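# Seat the crooked brick on the base brick

## Task

Get the tilted brick sitting fully down on the base brick, then release it and move the grippers away; it only counts if the brick stays seated on its own without the robot holding it.

## Robot and tools

Robot: two arms, left_arm and right_arm, facing each other across a table. Their names are labels only and say nothing about image sides. left_arm's base is on the +y side. Everything is in one scene frame: origin at the table centre, +z up, table surface at z = 0.020 m. Each gripper's fingers point along its own +x axis and close along its y axis. The reported end_effector_position is the point between the finger pads, about 3 to 4 cm short of the fingertips. Printed hand positions can be slightly wrong, more so at long reach.

Row format (used by both motion tools): one flat list of 16 numbers covering both arms, even if only one moves. First 8 are left_arm: x, y, z (metres, absolute target for end_effector_position in the scene frame), qw, qx, qy, qz (absolute target orientation, w first, scene frame), opening. Next 8 are the same for right_arm. Opening runs from -1 to 1: +1 is fully open (0.088 m), empty fingers touch near -0.80, and values below that add nothing. Closing fully takes at least about 0.5 s. To hold a part, command roughly 0.07 below the grip_measured reading for a firm grip; less for a gentler one. To keep an arm still, repeat its last reported position and quaternion, with the opening it should keep. To hold an orientation steady, resend the same target quaternion every time rather than copying the possibly drifted reported one.

execute_actions: argument actions is a list with at most one item, or empty. Empty list: no command, just returns the state (a look). An item with rows (1 to 15 rows of 16 numbers) and optional steps (1 to 15, default 15) plays one row per control step of 1/30 s, repeating the final row if steps exceed rows. An item with only steps (up to 300) is a wait counted from the previous result, so thinking time uses it up. Optional pictures (true/false) controls camera images. A refused call sends nothing. A call is refused if any target lies over 0.6 m from that arm's last reported position along any of its gripper axes.

move: argument target is one 16-number row as above (absolute poses). Optional speed in m/s, 0.002 to 0.5, default 0.25; turning speed is capped at twice that in rad/s. Both grippers follow straight paths that finish together, lasting 0.5 to 10 s (cut off at 10 s). Rotation takes the shorter direction. Openings are sent at the start. Paths do not avoid objects or the other arm; the gripper may lag, stray, or overshoot the speed, especially with the arm stretched out. Faster motion and targets placed deeper past a contact push harder.

wait: argument seconds, 0 to 10; nothing new is sent, the arm keeps heading to its last clipped pose.

zoom_image: camera (cam_head_left, cam_head_right, cam_high, cam_low, cam_left_wrist, cam_right_wrist; all 504x504) and region [x0, y0, x1, y1] in pixels, origin top-left, at most 504 by 504; returns a closer view of that camera's latest picture.

finished_scene: argument scene, the number of the current scene. Replying without any tool call also ends things.

Control behaviour: each step, the commanded pose is limited to within 70 mm and 16 degrees of the measured pose, then reached by damped inverse kinematics, favouring position over orientation. After an action ends, the arm only continues to its last clipped pose, so long moves may need several calls; check the result and send the remainder. Joint friction can leave the gripper short or slightly tilted and may swallow tiny moves; verify position and orientation after each move and correct tilt.

Reading results: the state line lists each gripper's position, quaternion and linear/angular velocities. grip_measured is finger opening on the command scale (can be off by about 1 mm, and reads narrower by up to 0.061 when squeezing hard). grip_effort_n is motor effort in newtons; negative closes, positive opens; it saturates near 83 N and keeps some residual value at rest. HELD marks steps where your row was partly or wholly not sent; a "pose unreachable" line names the arm whose command the clearance check altered. A "Hand target" line shows where the controller is currently driving each gripper. A move adds a "move:" line with its ending (done, off_target, moving, held, fault) and limits (paced means the pose was clipped; held means some steps were blocked and the arm may then jump faster than speed), plus each gripper's distance from its target. If only one arm is named in the ending, the other finished normally. MOTOR HOT appears from 50 °C; an OVER-TEMPERATURE FAULT at 95 °C holds the arm and may cut its power if it does not cool.

Joint ranges (rad): waist -3.054 to 3.054, shoulder 0 to 3.142, elbow 0 to 2.356, wrist pitch -1.571 to 1.571, wrist yaw -1.571 to 1.571, wrist roll -3.142 to 3.142. Load limits (N m): waist 16.8, shoulder 20.8, elbow 20.8, wrist pitch 5.49, wrist yaw 5.47, wrist roll 5.13, held weight included. Reaching a limit by contact freezes that arm for 10 s and drops the rest of the call.

Avoid: anything leaving the table, letting the arms collide or press on each other, slamming or hard pushing, dropping or letting the brick slip, and holding loads longer than needed. Expect occasional small disturbances tugging a held part or nudging loose objects. Thinking time passes in the simulation, so keep replies short once acting.

Each tool is called after ">>>" by a JSON object that holds its "op" and its "data".

## Session

>>> {"op": "execute_actions", "data": {"actions": []}}

Scene clock: 0.00 s of 3900.00 s.
left_arm: end_effector_position=(-0.3144, +0.1248, +0.2458) grip_measured=+1.000 grip_effort_n=n/a end_effector_quat_wxyz=(+0.026, -0.021, -0.741, -0.671) end_effector_velocity=(-0.001, +0.002, -0.001) end_effector_angular_velocity=(+0.028, -0.004, -0.011) | right_arm: end_effector_position=(-0.0220, -0.1406, +0.3579) grip_measured=+1.000 grip_effort_n=n/a end_effector_quat_wxyz=(+0.705, +0.016, -0.012, +0.709) end_effector_velocity=(+0.002, -0.001, -0.001) end_effector_angular_velocity=(-0.002, -0.007, -0.010)
Joint positions: left_arm=[-0.41   1.903  0.939  1.126  1.152  1.521  0.088] | right_arm=[0.007 0.855 0.644 0.25  0.002 0.006 0.088]
Joint velocities: left_arm=[-0.002 -0.002 -0.002 -0.007  0.007 -0.022  0.   ] | right_arm=[-0.002 -0.007 -0.002 -0.007  0.007 -0.007  0.   ]
Heat: left arm: hottest elbow 20 °C (+0.0 °C/min); right arm: hottest wrist pitch 18 °C (+0.0 °C/min).
Hand target (left_arm): -0.314, +0.125, +0.246; -0.026, +0.021, +0.741, +0.671
Hand target (right_arm): -0.022, -0.141, +0.358; +0.705, +0.016, -0.012, +0.709

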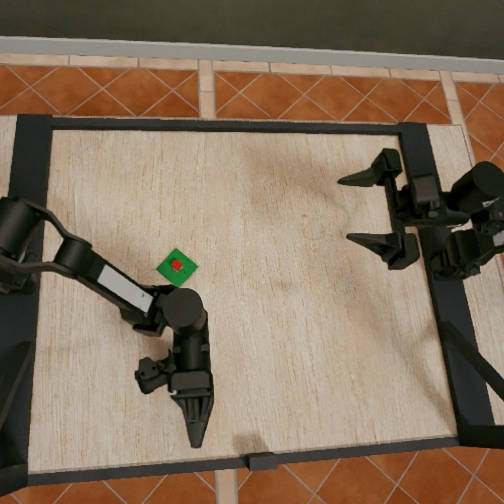

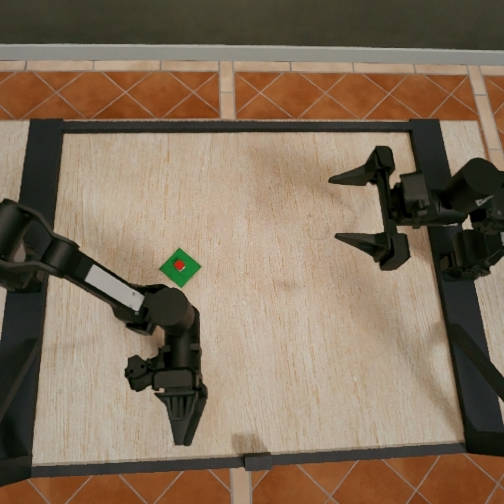

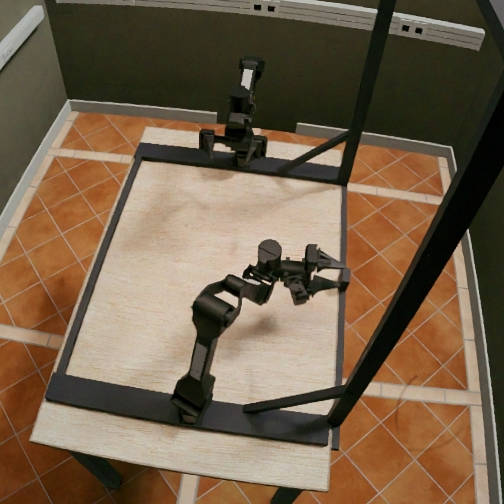

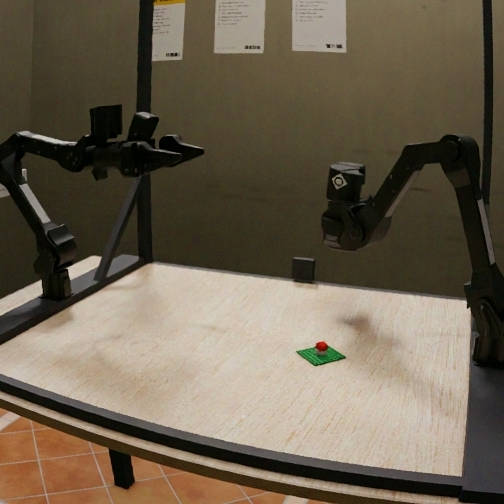

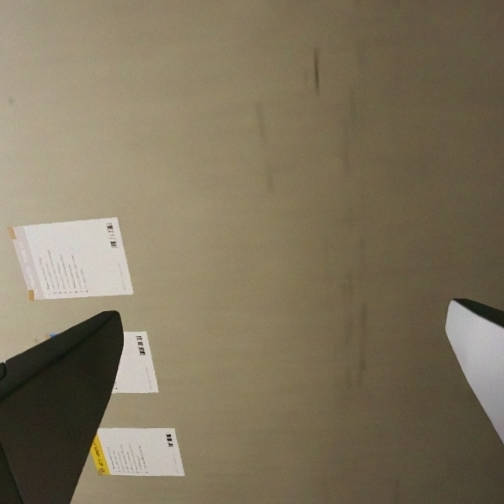

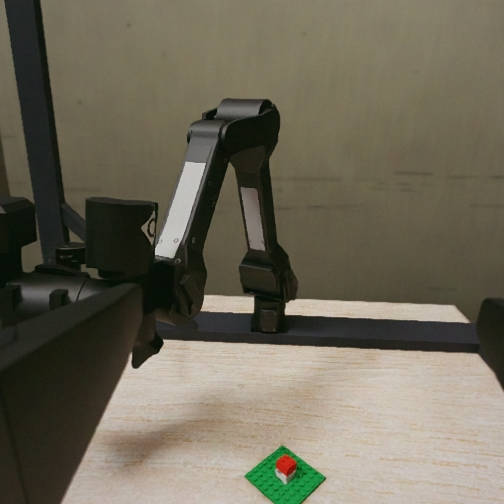

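>>> {"op": "move", "data": {"target": [-0.05,0.12,0.22,0.65,0.27,0.27,-0.65,0,-0.022,-0.2,0.33,0.705,0.016,-0.012,0.709,1], "speed": 0.4}}

>>> {"op": "move", "data": {"target": [0.01,0.15,0.14,0.5,0.5,0.5,-0.5,-1,-0.022,-0.2,0.33,0.705,0.016,-0.012,0.709,1]}}

>>> {"op": "zoom_image", "data": {"camera": "cam_low", "region": [270,290,370,380]}}

Scene clock: 11.40 s of 3900.00 s.
left_arm: end_effector_position=(-0.0509, +0.1204, +0.2196) grip_measured=+0.002 grip_effort_n=-16.5 end_effector_quat_wxyz=(+0.651, +0.276, +0.269, -0.655) end_effector_velocity=(+0.001, +0.002, +0.000) end_effector_angular_velocity=(+0.011, -0.002, +0.008) | right_arm: end_effector_position=(-0.0215, -0.1997, +0.3368) grip_measured=+1.000 grip_effort_n=-1.6 end_effector_quat_wxyz=(+0.705, +0.021, -0.016, +0.709) end_effector_velocity=(-0.004, -0.001, -0.004) end_effector_angular_velocity=(-0.017, -0.009, +0.024)
Joint positions: left_arm=[-0.132  1.24   0.931 -0.485 -0.091 -0.082  0.039] | right_arm=[0.007 0.532 0.487 0.097 0.002 0.006 0.088]
Joint velocities: left_arm=[-0.002 -0.002  0.007 -0.022 -0.007 -0.007 -0.   ] | right_arm=[ 0.002 -0.007 -0.002 -0.022 -0.022 -0.007  0.   ]
Heat: left arm: hottest elbow 21 °C (+5.3 °C/min); right arm: hottest elbow 20 °C (+10.5 °C/min).
Hand target (left_arm): -0.050, +0.118, +0.220; +0.651, +0.274, +0.272, -0.653
Hand target (right_arm): -0.022, -0.200, +0.330; +0.705, +0.016, -0.012, +0.709
Off the commanded pose (left_arm): 0.001 m, 1 deg.
Off the commanded pose (right_arm): 0.007 m, 1 deg.
After step 90, 4.57 s passed at rest.
move: done

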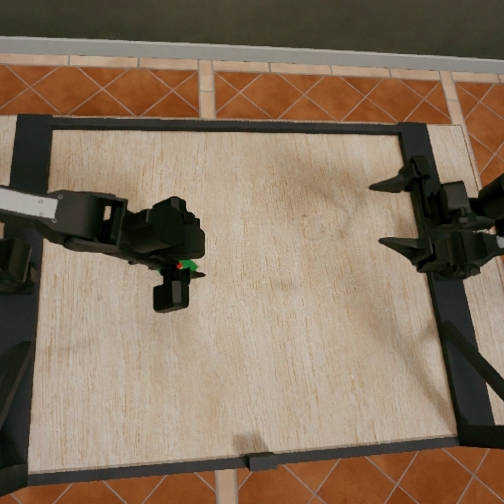

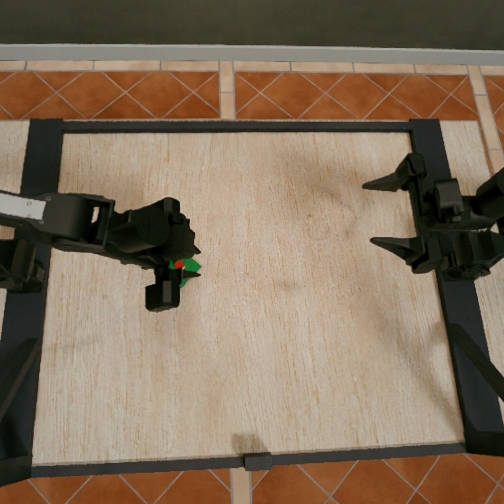

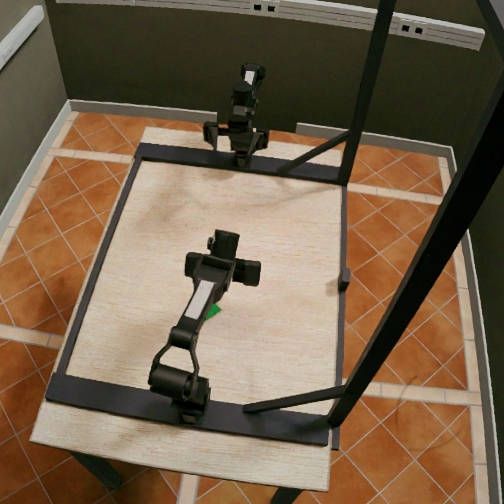

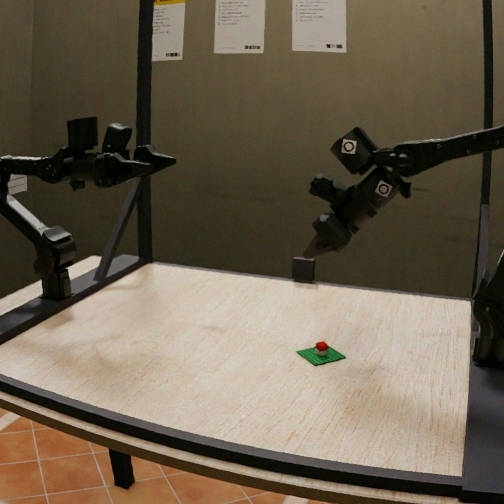

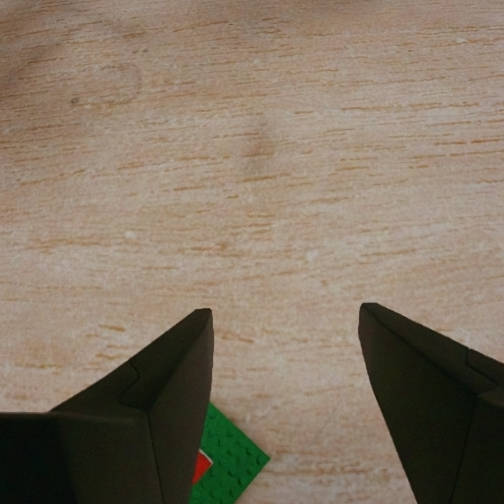

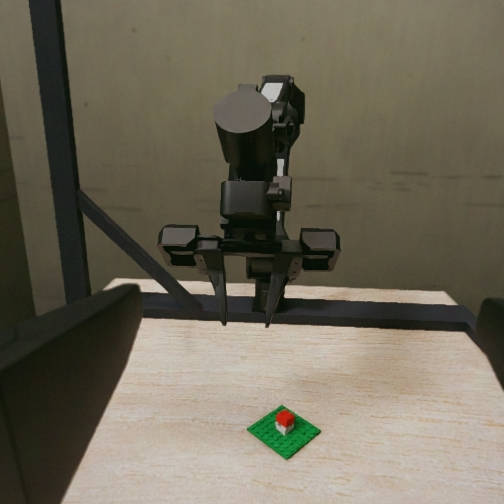

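Scene clock: 13.37 s of 3900.00 s.
left_arm: end_effector_position=(+0.0086, +0.1510, +0.1410) grip_measured=-0.791 grip_effort_n=-83.5 end_effector_quat_wxyz=(+0.502, +0.495, +0.500, -0.503) end_effector_velocity=(+0.001, -0.003, +0.005) end_effector_angular_velocity=(-0.011, -0.008, +0.020) | right_arm: end_effector_position=(-0.0217, -0.1999, +0.3364) grip_measured=+1.000 grip_effort_n=-1.2 end_effector_quat_wxyz=(+0.705, +0.021, -0.016, +0.709) end_effector_velocity=(-0.000, -0.001, +0.004) end_effector_angular_velocity=(+0.022, -0.008, +0.004)
Joint positions: left_arm=[ 0.097  1.714  1.296 -1.144  0.008  0.093  0.   ] | right_arm=[0.008 0.531 0.486 0.097 0.003 0.006 0.088]
Joint velocities: left_arm=[-0.002 -0.002  0.017 -0.007 -0.007 -0.022  0.   ] | right_arm=[-0.002 -0.002 -0.002  0.022 -0.007 -0.007  0.   ]
Heat: left arm: hottest elbow 21 °C (+4.5 °C/min); right arm: hottest wrist pitch 21 °C (+13.5 °C/min).
Hand target (left_arm): +0.010, +0.149, +0.139; +0.499, +0.498, +0.501, -0.501
Hand target (right_arm): -0.022, -0.200, +0.330; +0.705, +0.016, -0.012, +0.709
Off the commanded pose (left_arm): 0.002 m, 1 deg.
Off the commanded pose (right_arm): 0.006 m, 1 deg.
move: done

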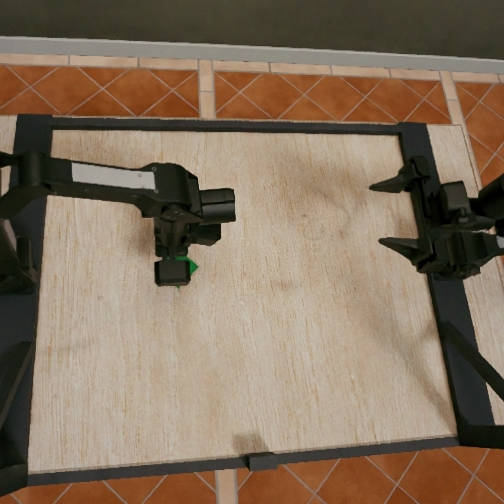

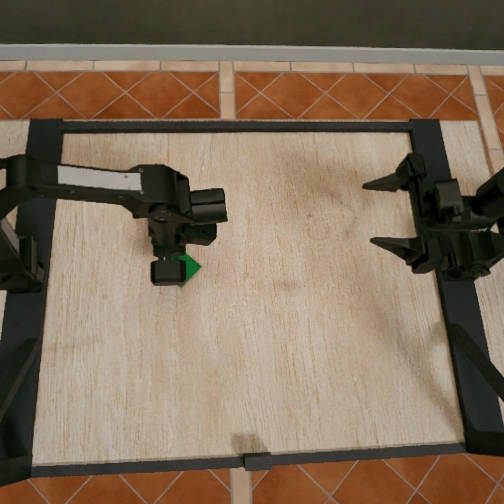

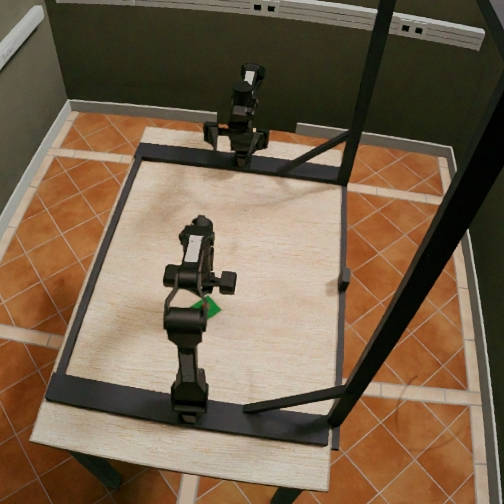

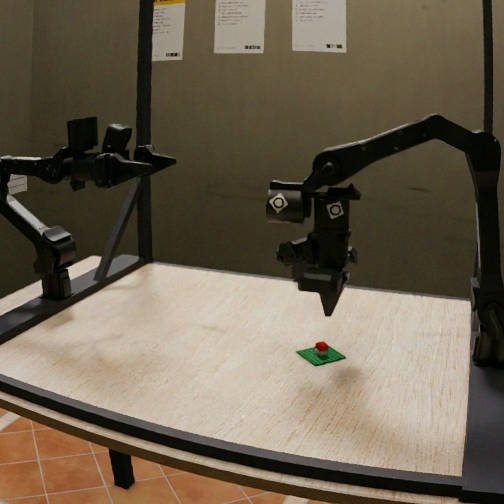

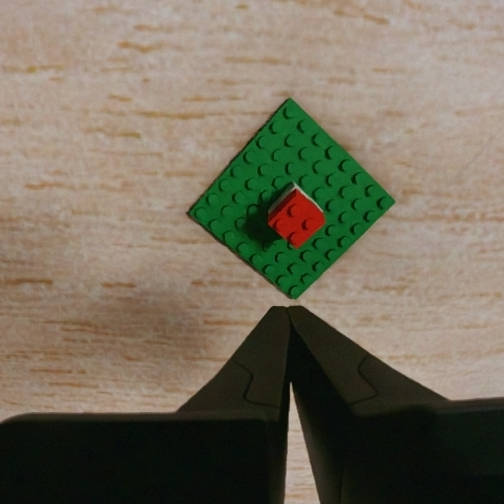

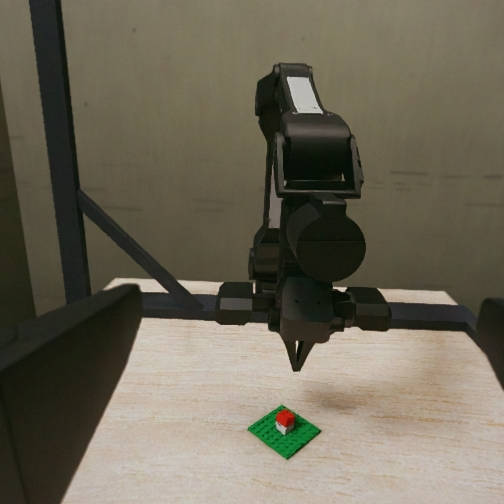

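Region (270, 290, 370, 380) of cam_low's 504x504 image, scaled by 5.040, with more detail than that image has; it fills the top 454 rows of this view, and the rest is white.

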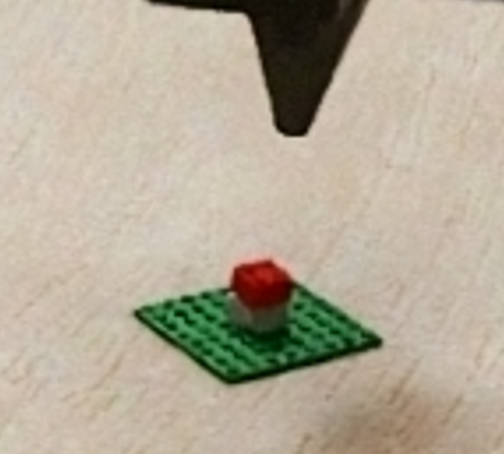

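>>> {"op": "move", "data": {"target": [0.001,0.153,0.097,0.653,0.271,0.653,-0.271,-0.1,-0.022,-0.2,0.33,0.705,0.016,-0.012,0.709,1]}}

>>> {"op": "zoom_image", "data": {"camera": "cam_left_wrist", "region": [160,150,410,400]}}

>>> {"op": "zoom_image", "data": {"camera": "cam_low", "region": [285,310,355,380]}}

Scene clock: 23.47 s of 3900.00 s.
left_arm: end_effector_position=(+0.0018, +0.1489, +0.1043) grip_measured=-0.102 grip_effort_n=10.5 end_effector_quat_wxyz=(+0.655, +0.264, +0.650, -0.281) end_effector_velocity=(+0.000, -0.001, +0.002) end_effector_angular_velocity=(-0.012, -0.008, +0.020) | right_arm: end_effector_position=(-0.0217, -0.1999, +0.3364) grip_measured=+1.000 grip_effort_n=-1.6 end_effector_quat_wxyz=(+0.705, +0.021, -0.016, +0.709) end_effector_velocity=(+0.002, -0.000, +0.001) end_effector_angular_velocity=(+0.007, -0.007, -0.010)
Joint positions: left_arm=[ 0.072  1.742  1.177 -0.982  0.003 -0.708  0.034] | right_arm=[0.008 0.531 0.486 0.097 0.003 0.006 0.088]
Joint velocities: left_arm=[-0.002 -0.007 -0.002  0.007 -0.007 -0.022 -0.   ] | right_arm=[-0.002 -0.002 -0.002  0.007  0.007 -0.007  0.   ]
Heat: left arm: hottest elbow 22 °C (+5.1 °C/min); right arm: hottest wrist pitch 22 °C (+10.2 °C/min).
Hand target (left_arm): +0.001, +0.153, +0.097; +0.653, +0.271, +0.653, -0.271
Hand target (right_arm): -0.022, -0.200, +0.330; +0.705, +0.016, -0.012, +0.709
Off the commanded pose (left_arm): 0.008 m, 1 deg.
Off the commanded pose (right_arm): 0.006 m, 1 deg.
After step 90, 5.13 s passed at rest.
move: done

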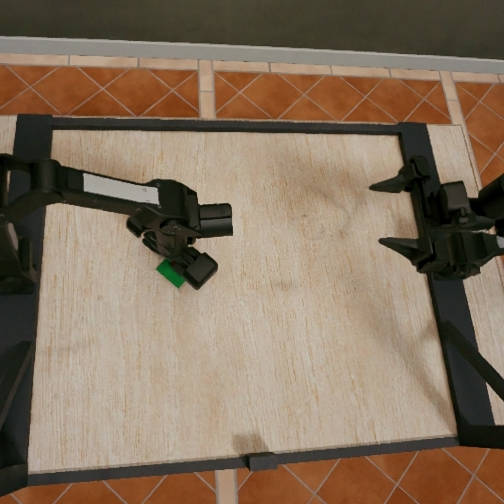

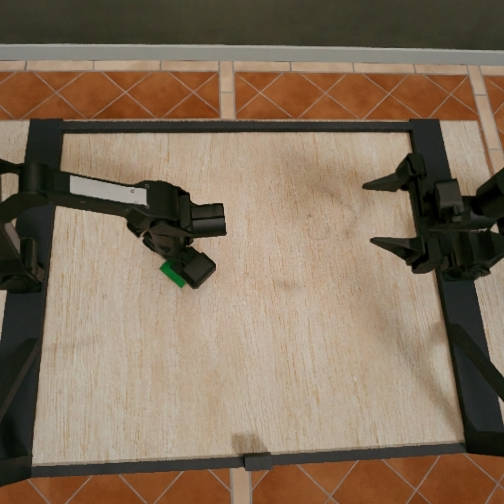

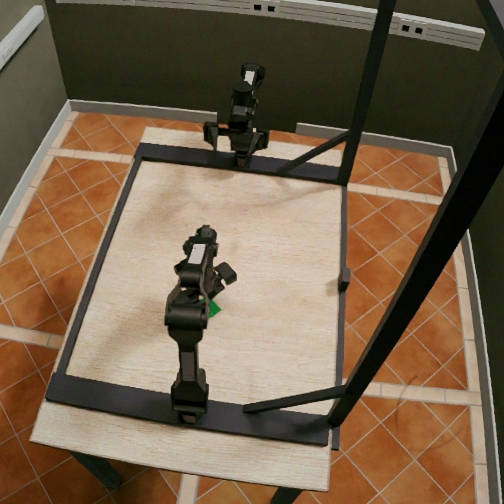

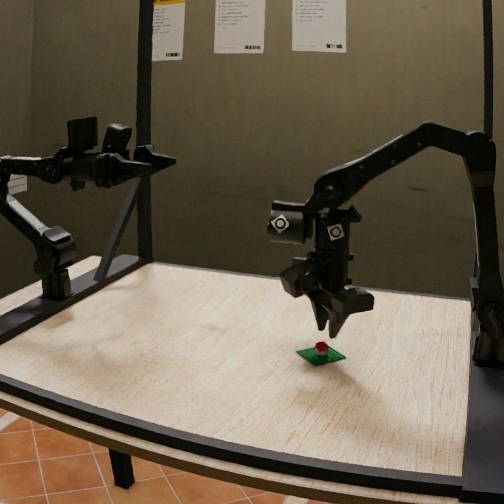

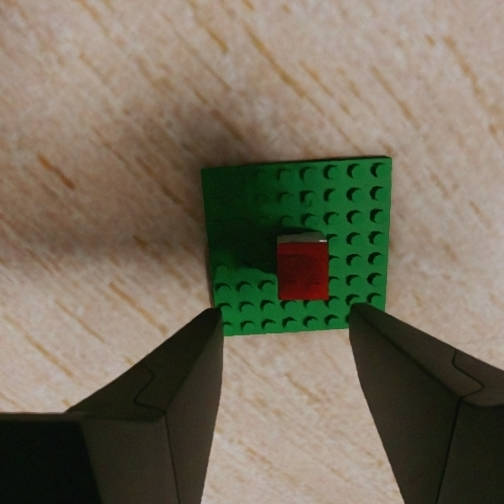

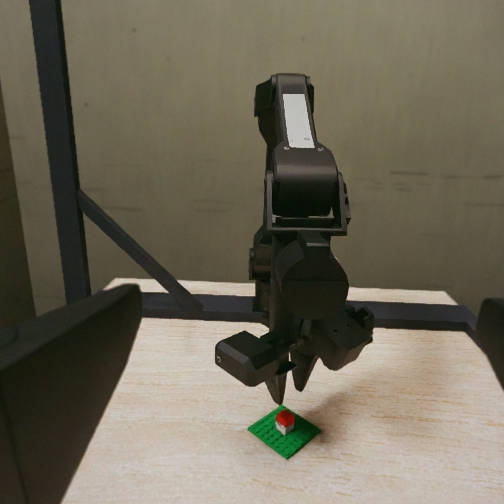

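Region (160, 150, 410, 400) of cam_left_wrist's 504x504 image, scaled by 2.016, with more detail than that image has.

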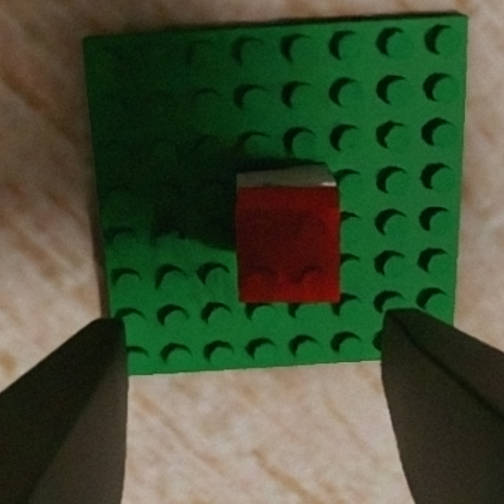

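Region (285, 310, 355, 380) of cam_low's 504x504 image, scaled by 7.200, with more detail than that image has.

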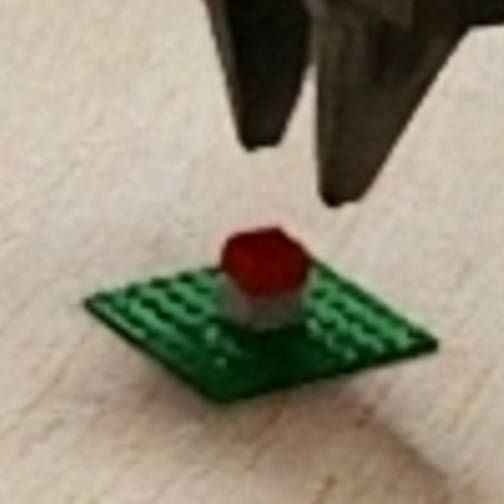

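>>> {"op": "move", "data": {"target": [-0.006,0.148,0.083,0.658,0.259,0.658,-0.259,-0.74,-0.022,-0.2,0.33,0.705,0.016,-0.012,0.709,1], "speed": 0.05}}

>>> {"op": "zoom_image", "data": {"camera": "cam_low", "region": [285,310,355,380]}}

>>> {"op": "zoom_image", "data": {"camera": "cam_right_wrist", "region": [245,380,325,460]}}

Scene clock: 31.10 s of 3900.00 s.
left_arm: end_effector_position=(-0.0054, +0.1438, +0.0902) grip_measured=-0.738 grip_effort_n=-17.0 end_effector_quat_wxyz=(+0.660, +0.252, +0.655, -0.268) end_effector_velocity=(+0.000, +0.002, +0.000) end_effector_angular_velocity=(+0.008, -0.006, +0.034) | right_arm: end_effector_position=(-0.0217, -0.1999, +0.3364) grip_measured=+1.000 grip_effort_n=-1.6 end_effector_quat_wxyz=(+0.705, +0.021, -0.016, +0.709) end_effector_velocity=(-0.000, +0.001, -0.003) end_effector_angular_velocity=(-0.012, -0.022, +0.004)
Joint positions: left_arm=[ 0.048  1.778  1.161 -0.931  0.003 -0.769  0.003] | right_arm=[0.008 0.531 0.486 0.097 0.003 0.006 0.088]
Joint velocities: left_arm=[-0.002 -0.002 -0.002 -0.007 -0.007 -0.037 -0.   ] | right_arm=[-0.002  0.002 -0.002 -0.007 -0.007 -0.022  0.   ]
Heat: left arm: hottest elbow 22 °C (+3.9 °C/min); right arm: hottest wrist pitch 23 °C (+9.6 °C/min).
Hand target (left_arm): -0.006, +0.148, +0.083; +0.658, +0.259, +0.658, -0.259
Hand target (right_arm): -0.022, -0.200, +0.330; +0.705, +0.016, -0.012, +0.709
Off the commanded pose (left_arm): 0.008 m, 1 deg.
Off the commanded pose (right_arm): 0.006 m, 1 deg.
After step 90, 3.83 s passed at rest.
move: done

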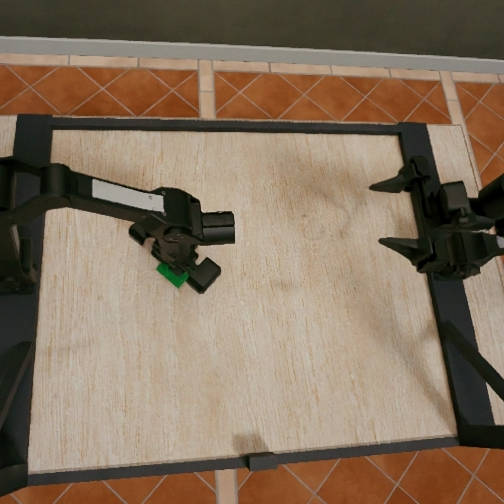

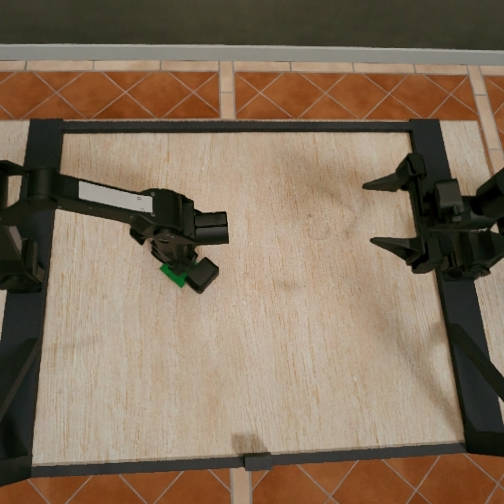

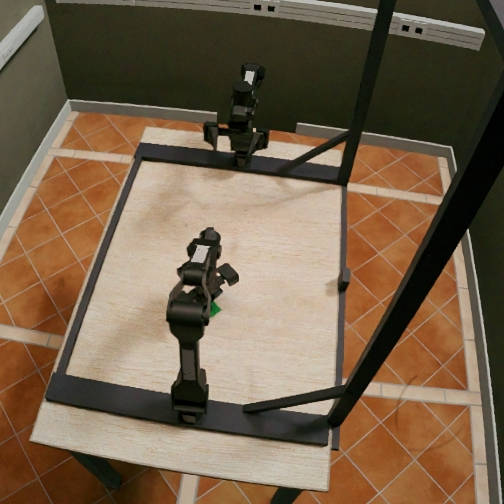

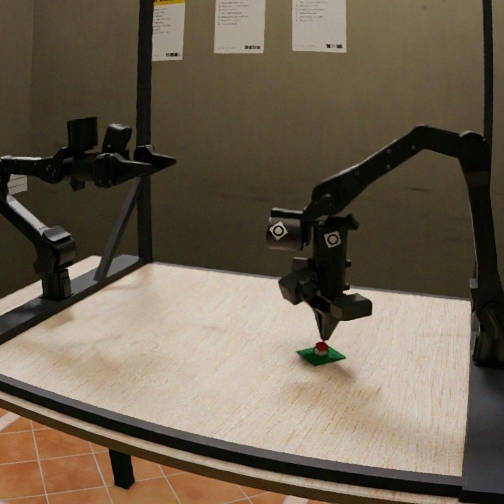

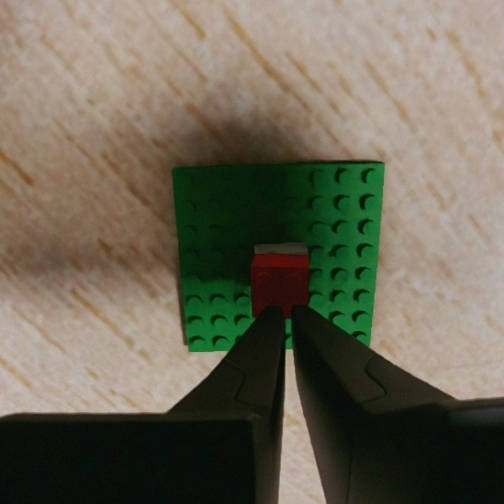

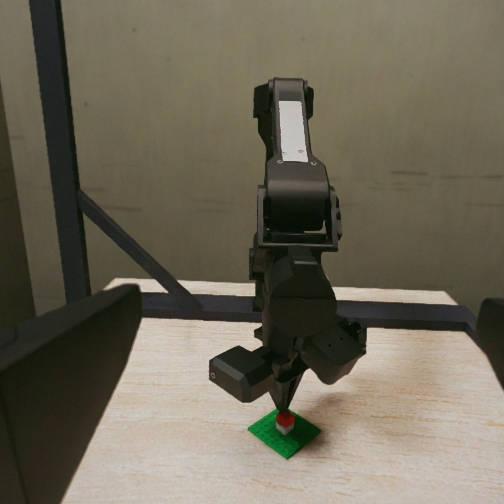

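Region (285, 310, 355, 380) of cam_low's 504x504 image, scaled by 7.200, with more detail than that image has.

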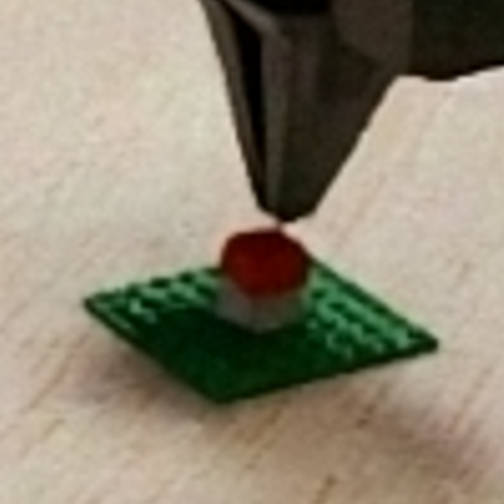

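Region (245, 380, 325, 460) of cam_right_wrist's 504x504 image, scaled by 6.300, with more detail than that image has.

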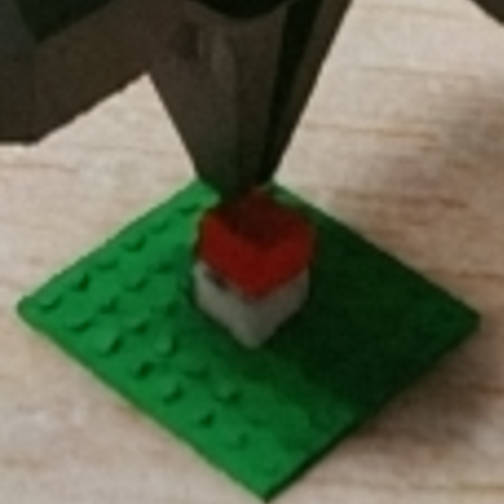

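Shift about +3 x, −3 y.

>>> {"op": "move", "data": {"target": [-0.002,0.145,0.076,0.658,0.259,0.658,-0.259,-0.74,-0.022,-0.2,0.33,0.705,0.016,-0.012,0.709,1], "speed": 0.02}}

>>> {"op": "move", "data": {"target": [-0.002,0.146,0.062,0.658,0.259,0.658,-0.259,-0.74,-0.022,-0.2,0.33,0.705,0.016,-0.012,0.709,1], "speed": 0.01}}

>>> {"op": "zoom_image", "data": {"camera": "cam_right_wrist", "region": [245,380,325,460]}}

>>> {"op": "zoom_image", "data": {"camera": "cam_low", "region": [285,310,355,380]}}

Scene clock: 40.63 s of 3900.00 s.
left_arm: end_effector_position=(-0.0038, +0.1399, +0.0854) grip_measured=-0.738 grip_effort_n=-17.0 end_effector_quat_wxyz=(+0.661, +0.249, +0.655, -0.269) end_effector_velocity=(+0.002, +0.006, -0.000) end_effector_angular_velocity=(+0.023, -0.020, +0.020) | right_arm: end_effector_position=(-0.0217, -0.1999, +0.3364) grip_measured=+1.000 grip_effort_n=-1.2 end_effector_quat_wxyz=(+0.705, +0.021, -0.016, +0.709) end_effector_velocity=(+0.001, +0.001, -0.003) end_effector_angular_velocity=(-0.012, -0.008, -0.000)
Joint positions: left_arm=[ 0.052  1.794  1.161 -0.908  0.003 -0.77   0.003] | right_arm=[0.008 0.531 0.486 0.097 0.003 0.006 0.088]
Joint velocities: left_arm=[-0.002 -0.002 -0.002 -0.022 -0.022 -0.022 -0.   ] | right_arm=[-0.007  0.002 -0.002 -0.007 -0.007 -0.007  0.   ]
Heat: left arm: hottest elbow 22 °C (+3.0 °C/min); right arm: hottest wrist pitch 23 °C (+7.4 °C/min).
Hand target (left_arm): -0.002, +0.145, +0.076; +0.658, +0.259, +0.658, -0.259
Hand target (right_arm): -0.022, -0.200, +0.330; +0.705, +0.016, -0.012, +0.709
Off the commanded pose (left_arm): 0.011 m, 2 deg.
Off the commanded pose (right_arm): 0.006 m, 1 deg.
After step 90, 5.57 s passed at rest.
move: off_target (left_arm)

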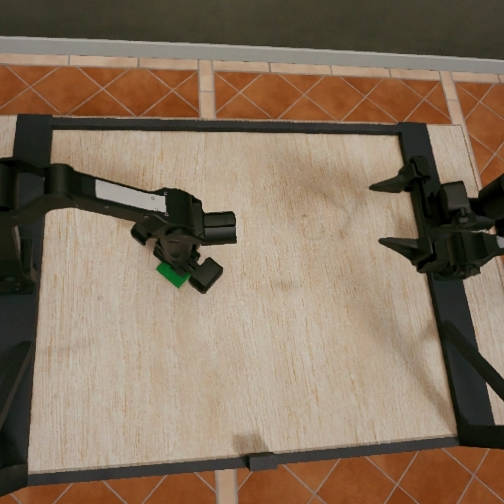

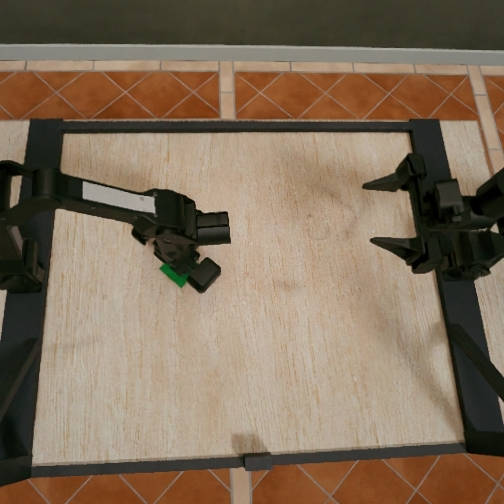

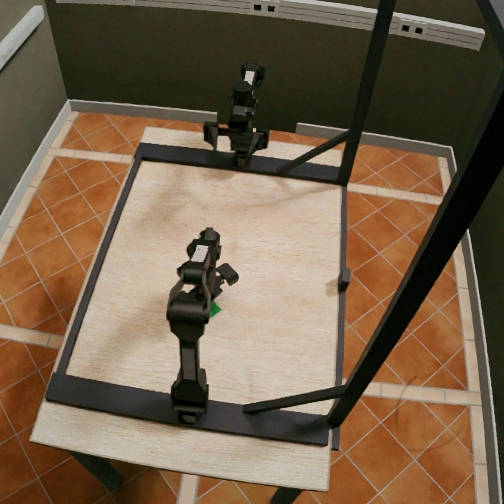

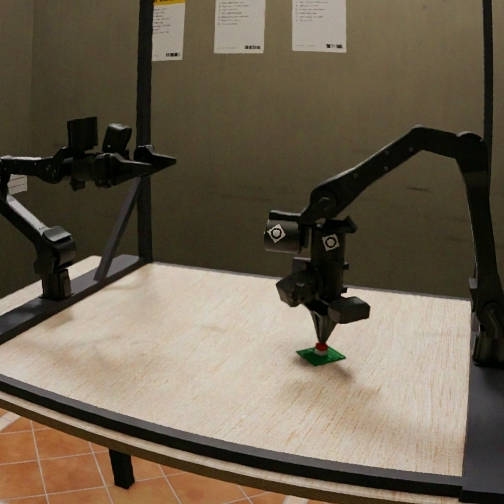

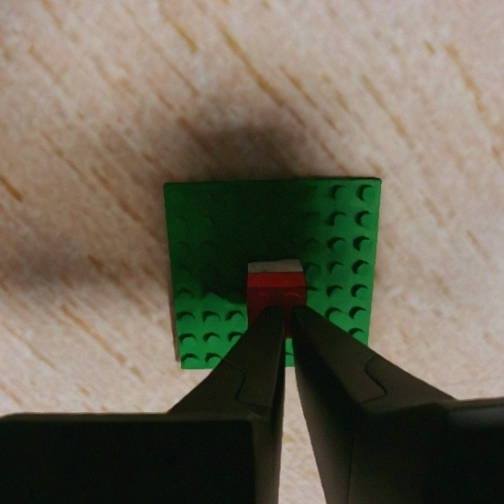

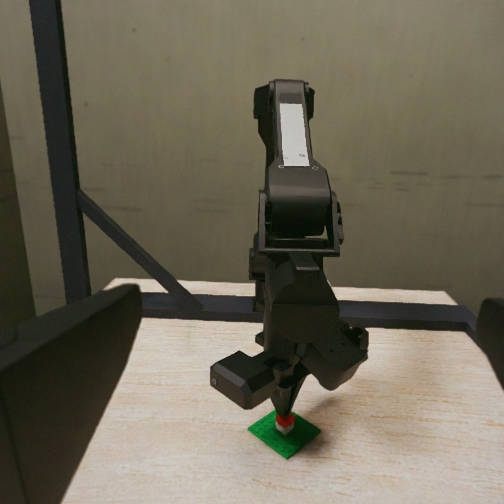

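Scene clock: 43.27 s of 3900.00 s.
left_arm: end_effector_position=(-0.0038, +0.1380, +0.0812) grip_measured=-0.738 grip_effort_n=-17.0 end_effector_quat_wxyz=(+0.664, +0.242, +0.652, -0.275) end_effector_velocity=(-0.001, +0.002, +0.000) end_effector_angular_velocity=(+0.008, -0.007, +0.000) | right_arm: end_effector_position=(-0.0217, -0.1999, +0.3364) grip_measured=+1.000 grip_effort_n=-1.6 end_effector_quat_wxyz=(+0.705, +0.021, -0.016, +0.709) end_effector_velocity=(+0.001, +0.001, -0.003) end_effector_angular_velocity=(-0.012, -0.008, -0.000)
Joint positions: left_arm=[ 0.052  1.792  1.14  -0.869  0.004 -0.77   0.003] | right_arm=[0.008 0.531 0.486 0.097 0.003 0.006 0.088]
Joint velocities: left_arm=[-0.007 -0.002 -0.002 -0.007 -0.007 -0.007  0.   ] | right_arm=[-0.007  0.002 -0.002 -0.007 -0.007 -0.007  0.   ]
Heat: left arm: hottest elbow 22 °C (+2.8 °C/min); right arm: hottest wrist pitch 24 °C (+8.3 °C/min).
Hand target (left_arm): -0.002, +0.147, +0.063; +0.658, +0.259, +0.658, -0.259
Hand target (right_arm): -0.022, -0.200, +0.330; +0.705, +0.016, -0.012, +0.709
Off the commanded pose (left_arm): 0.021 m, 3 deg.
Off the commanded pose (right_arm): 0.006 m, 1 deg.
move: off_target (left_arm)

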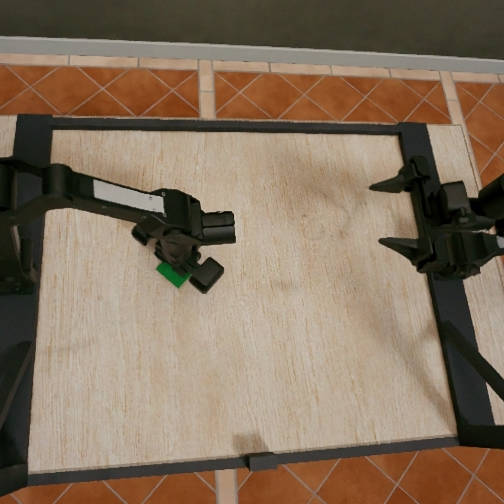

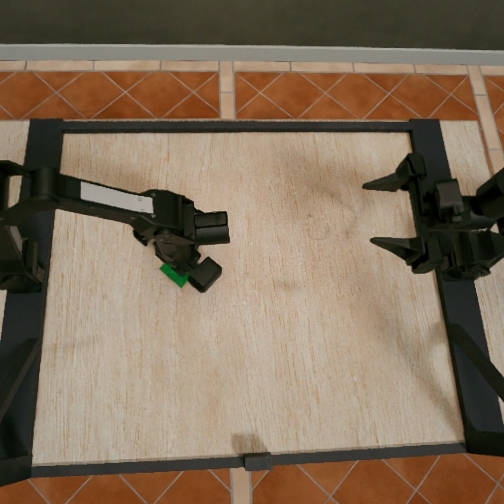

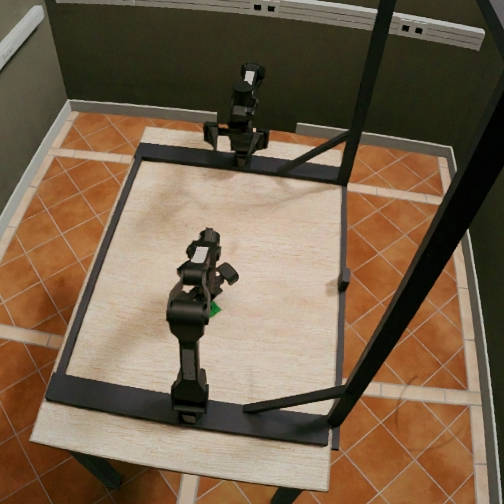

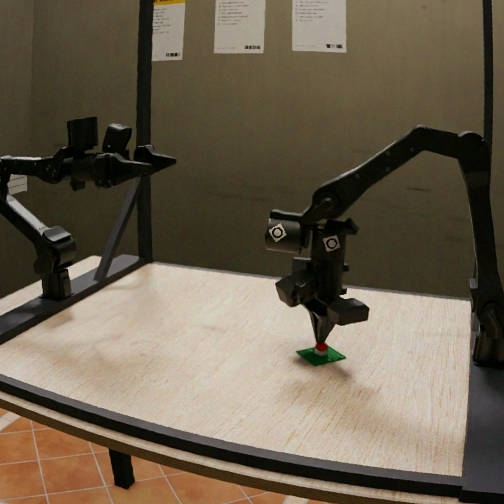

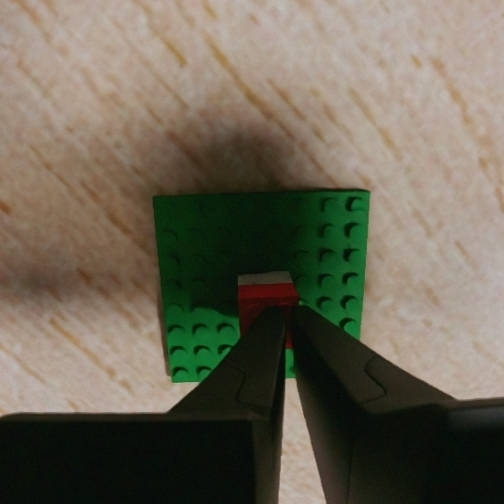

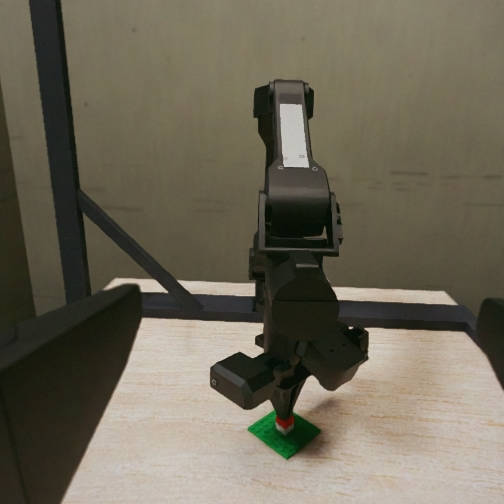

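Region (245, 380, 325, 460) of cam_right_wrist's 504x504 image, scaled by 6.300, with more detail than that image has.

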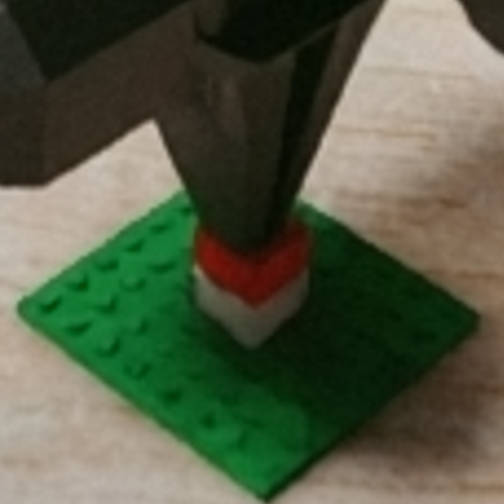

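Region (285, 310, 355, 380) of cam_low's 504x504 image, scaled by 7.200, with more detail than that image has.

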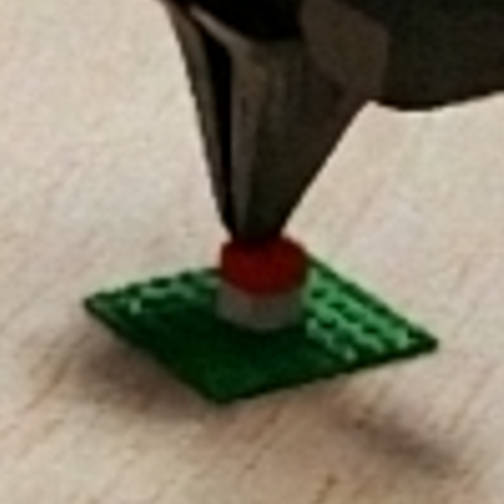

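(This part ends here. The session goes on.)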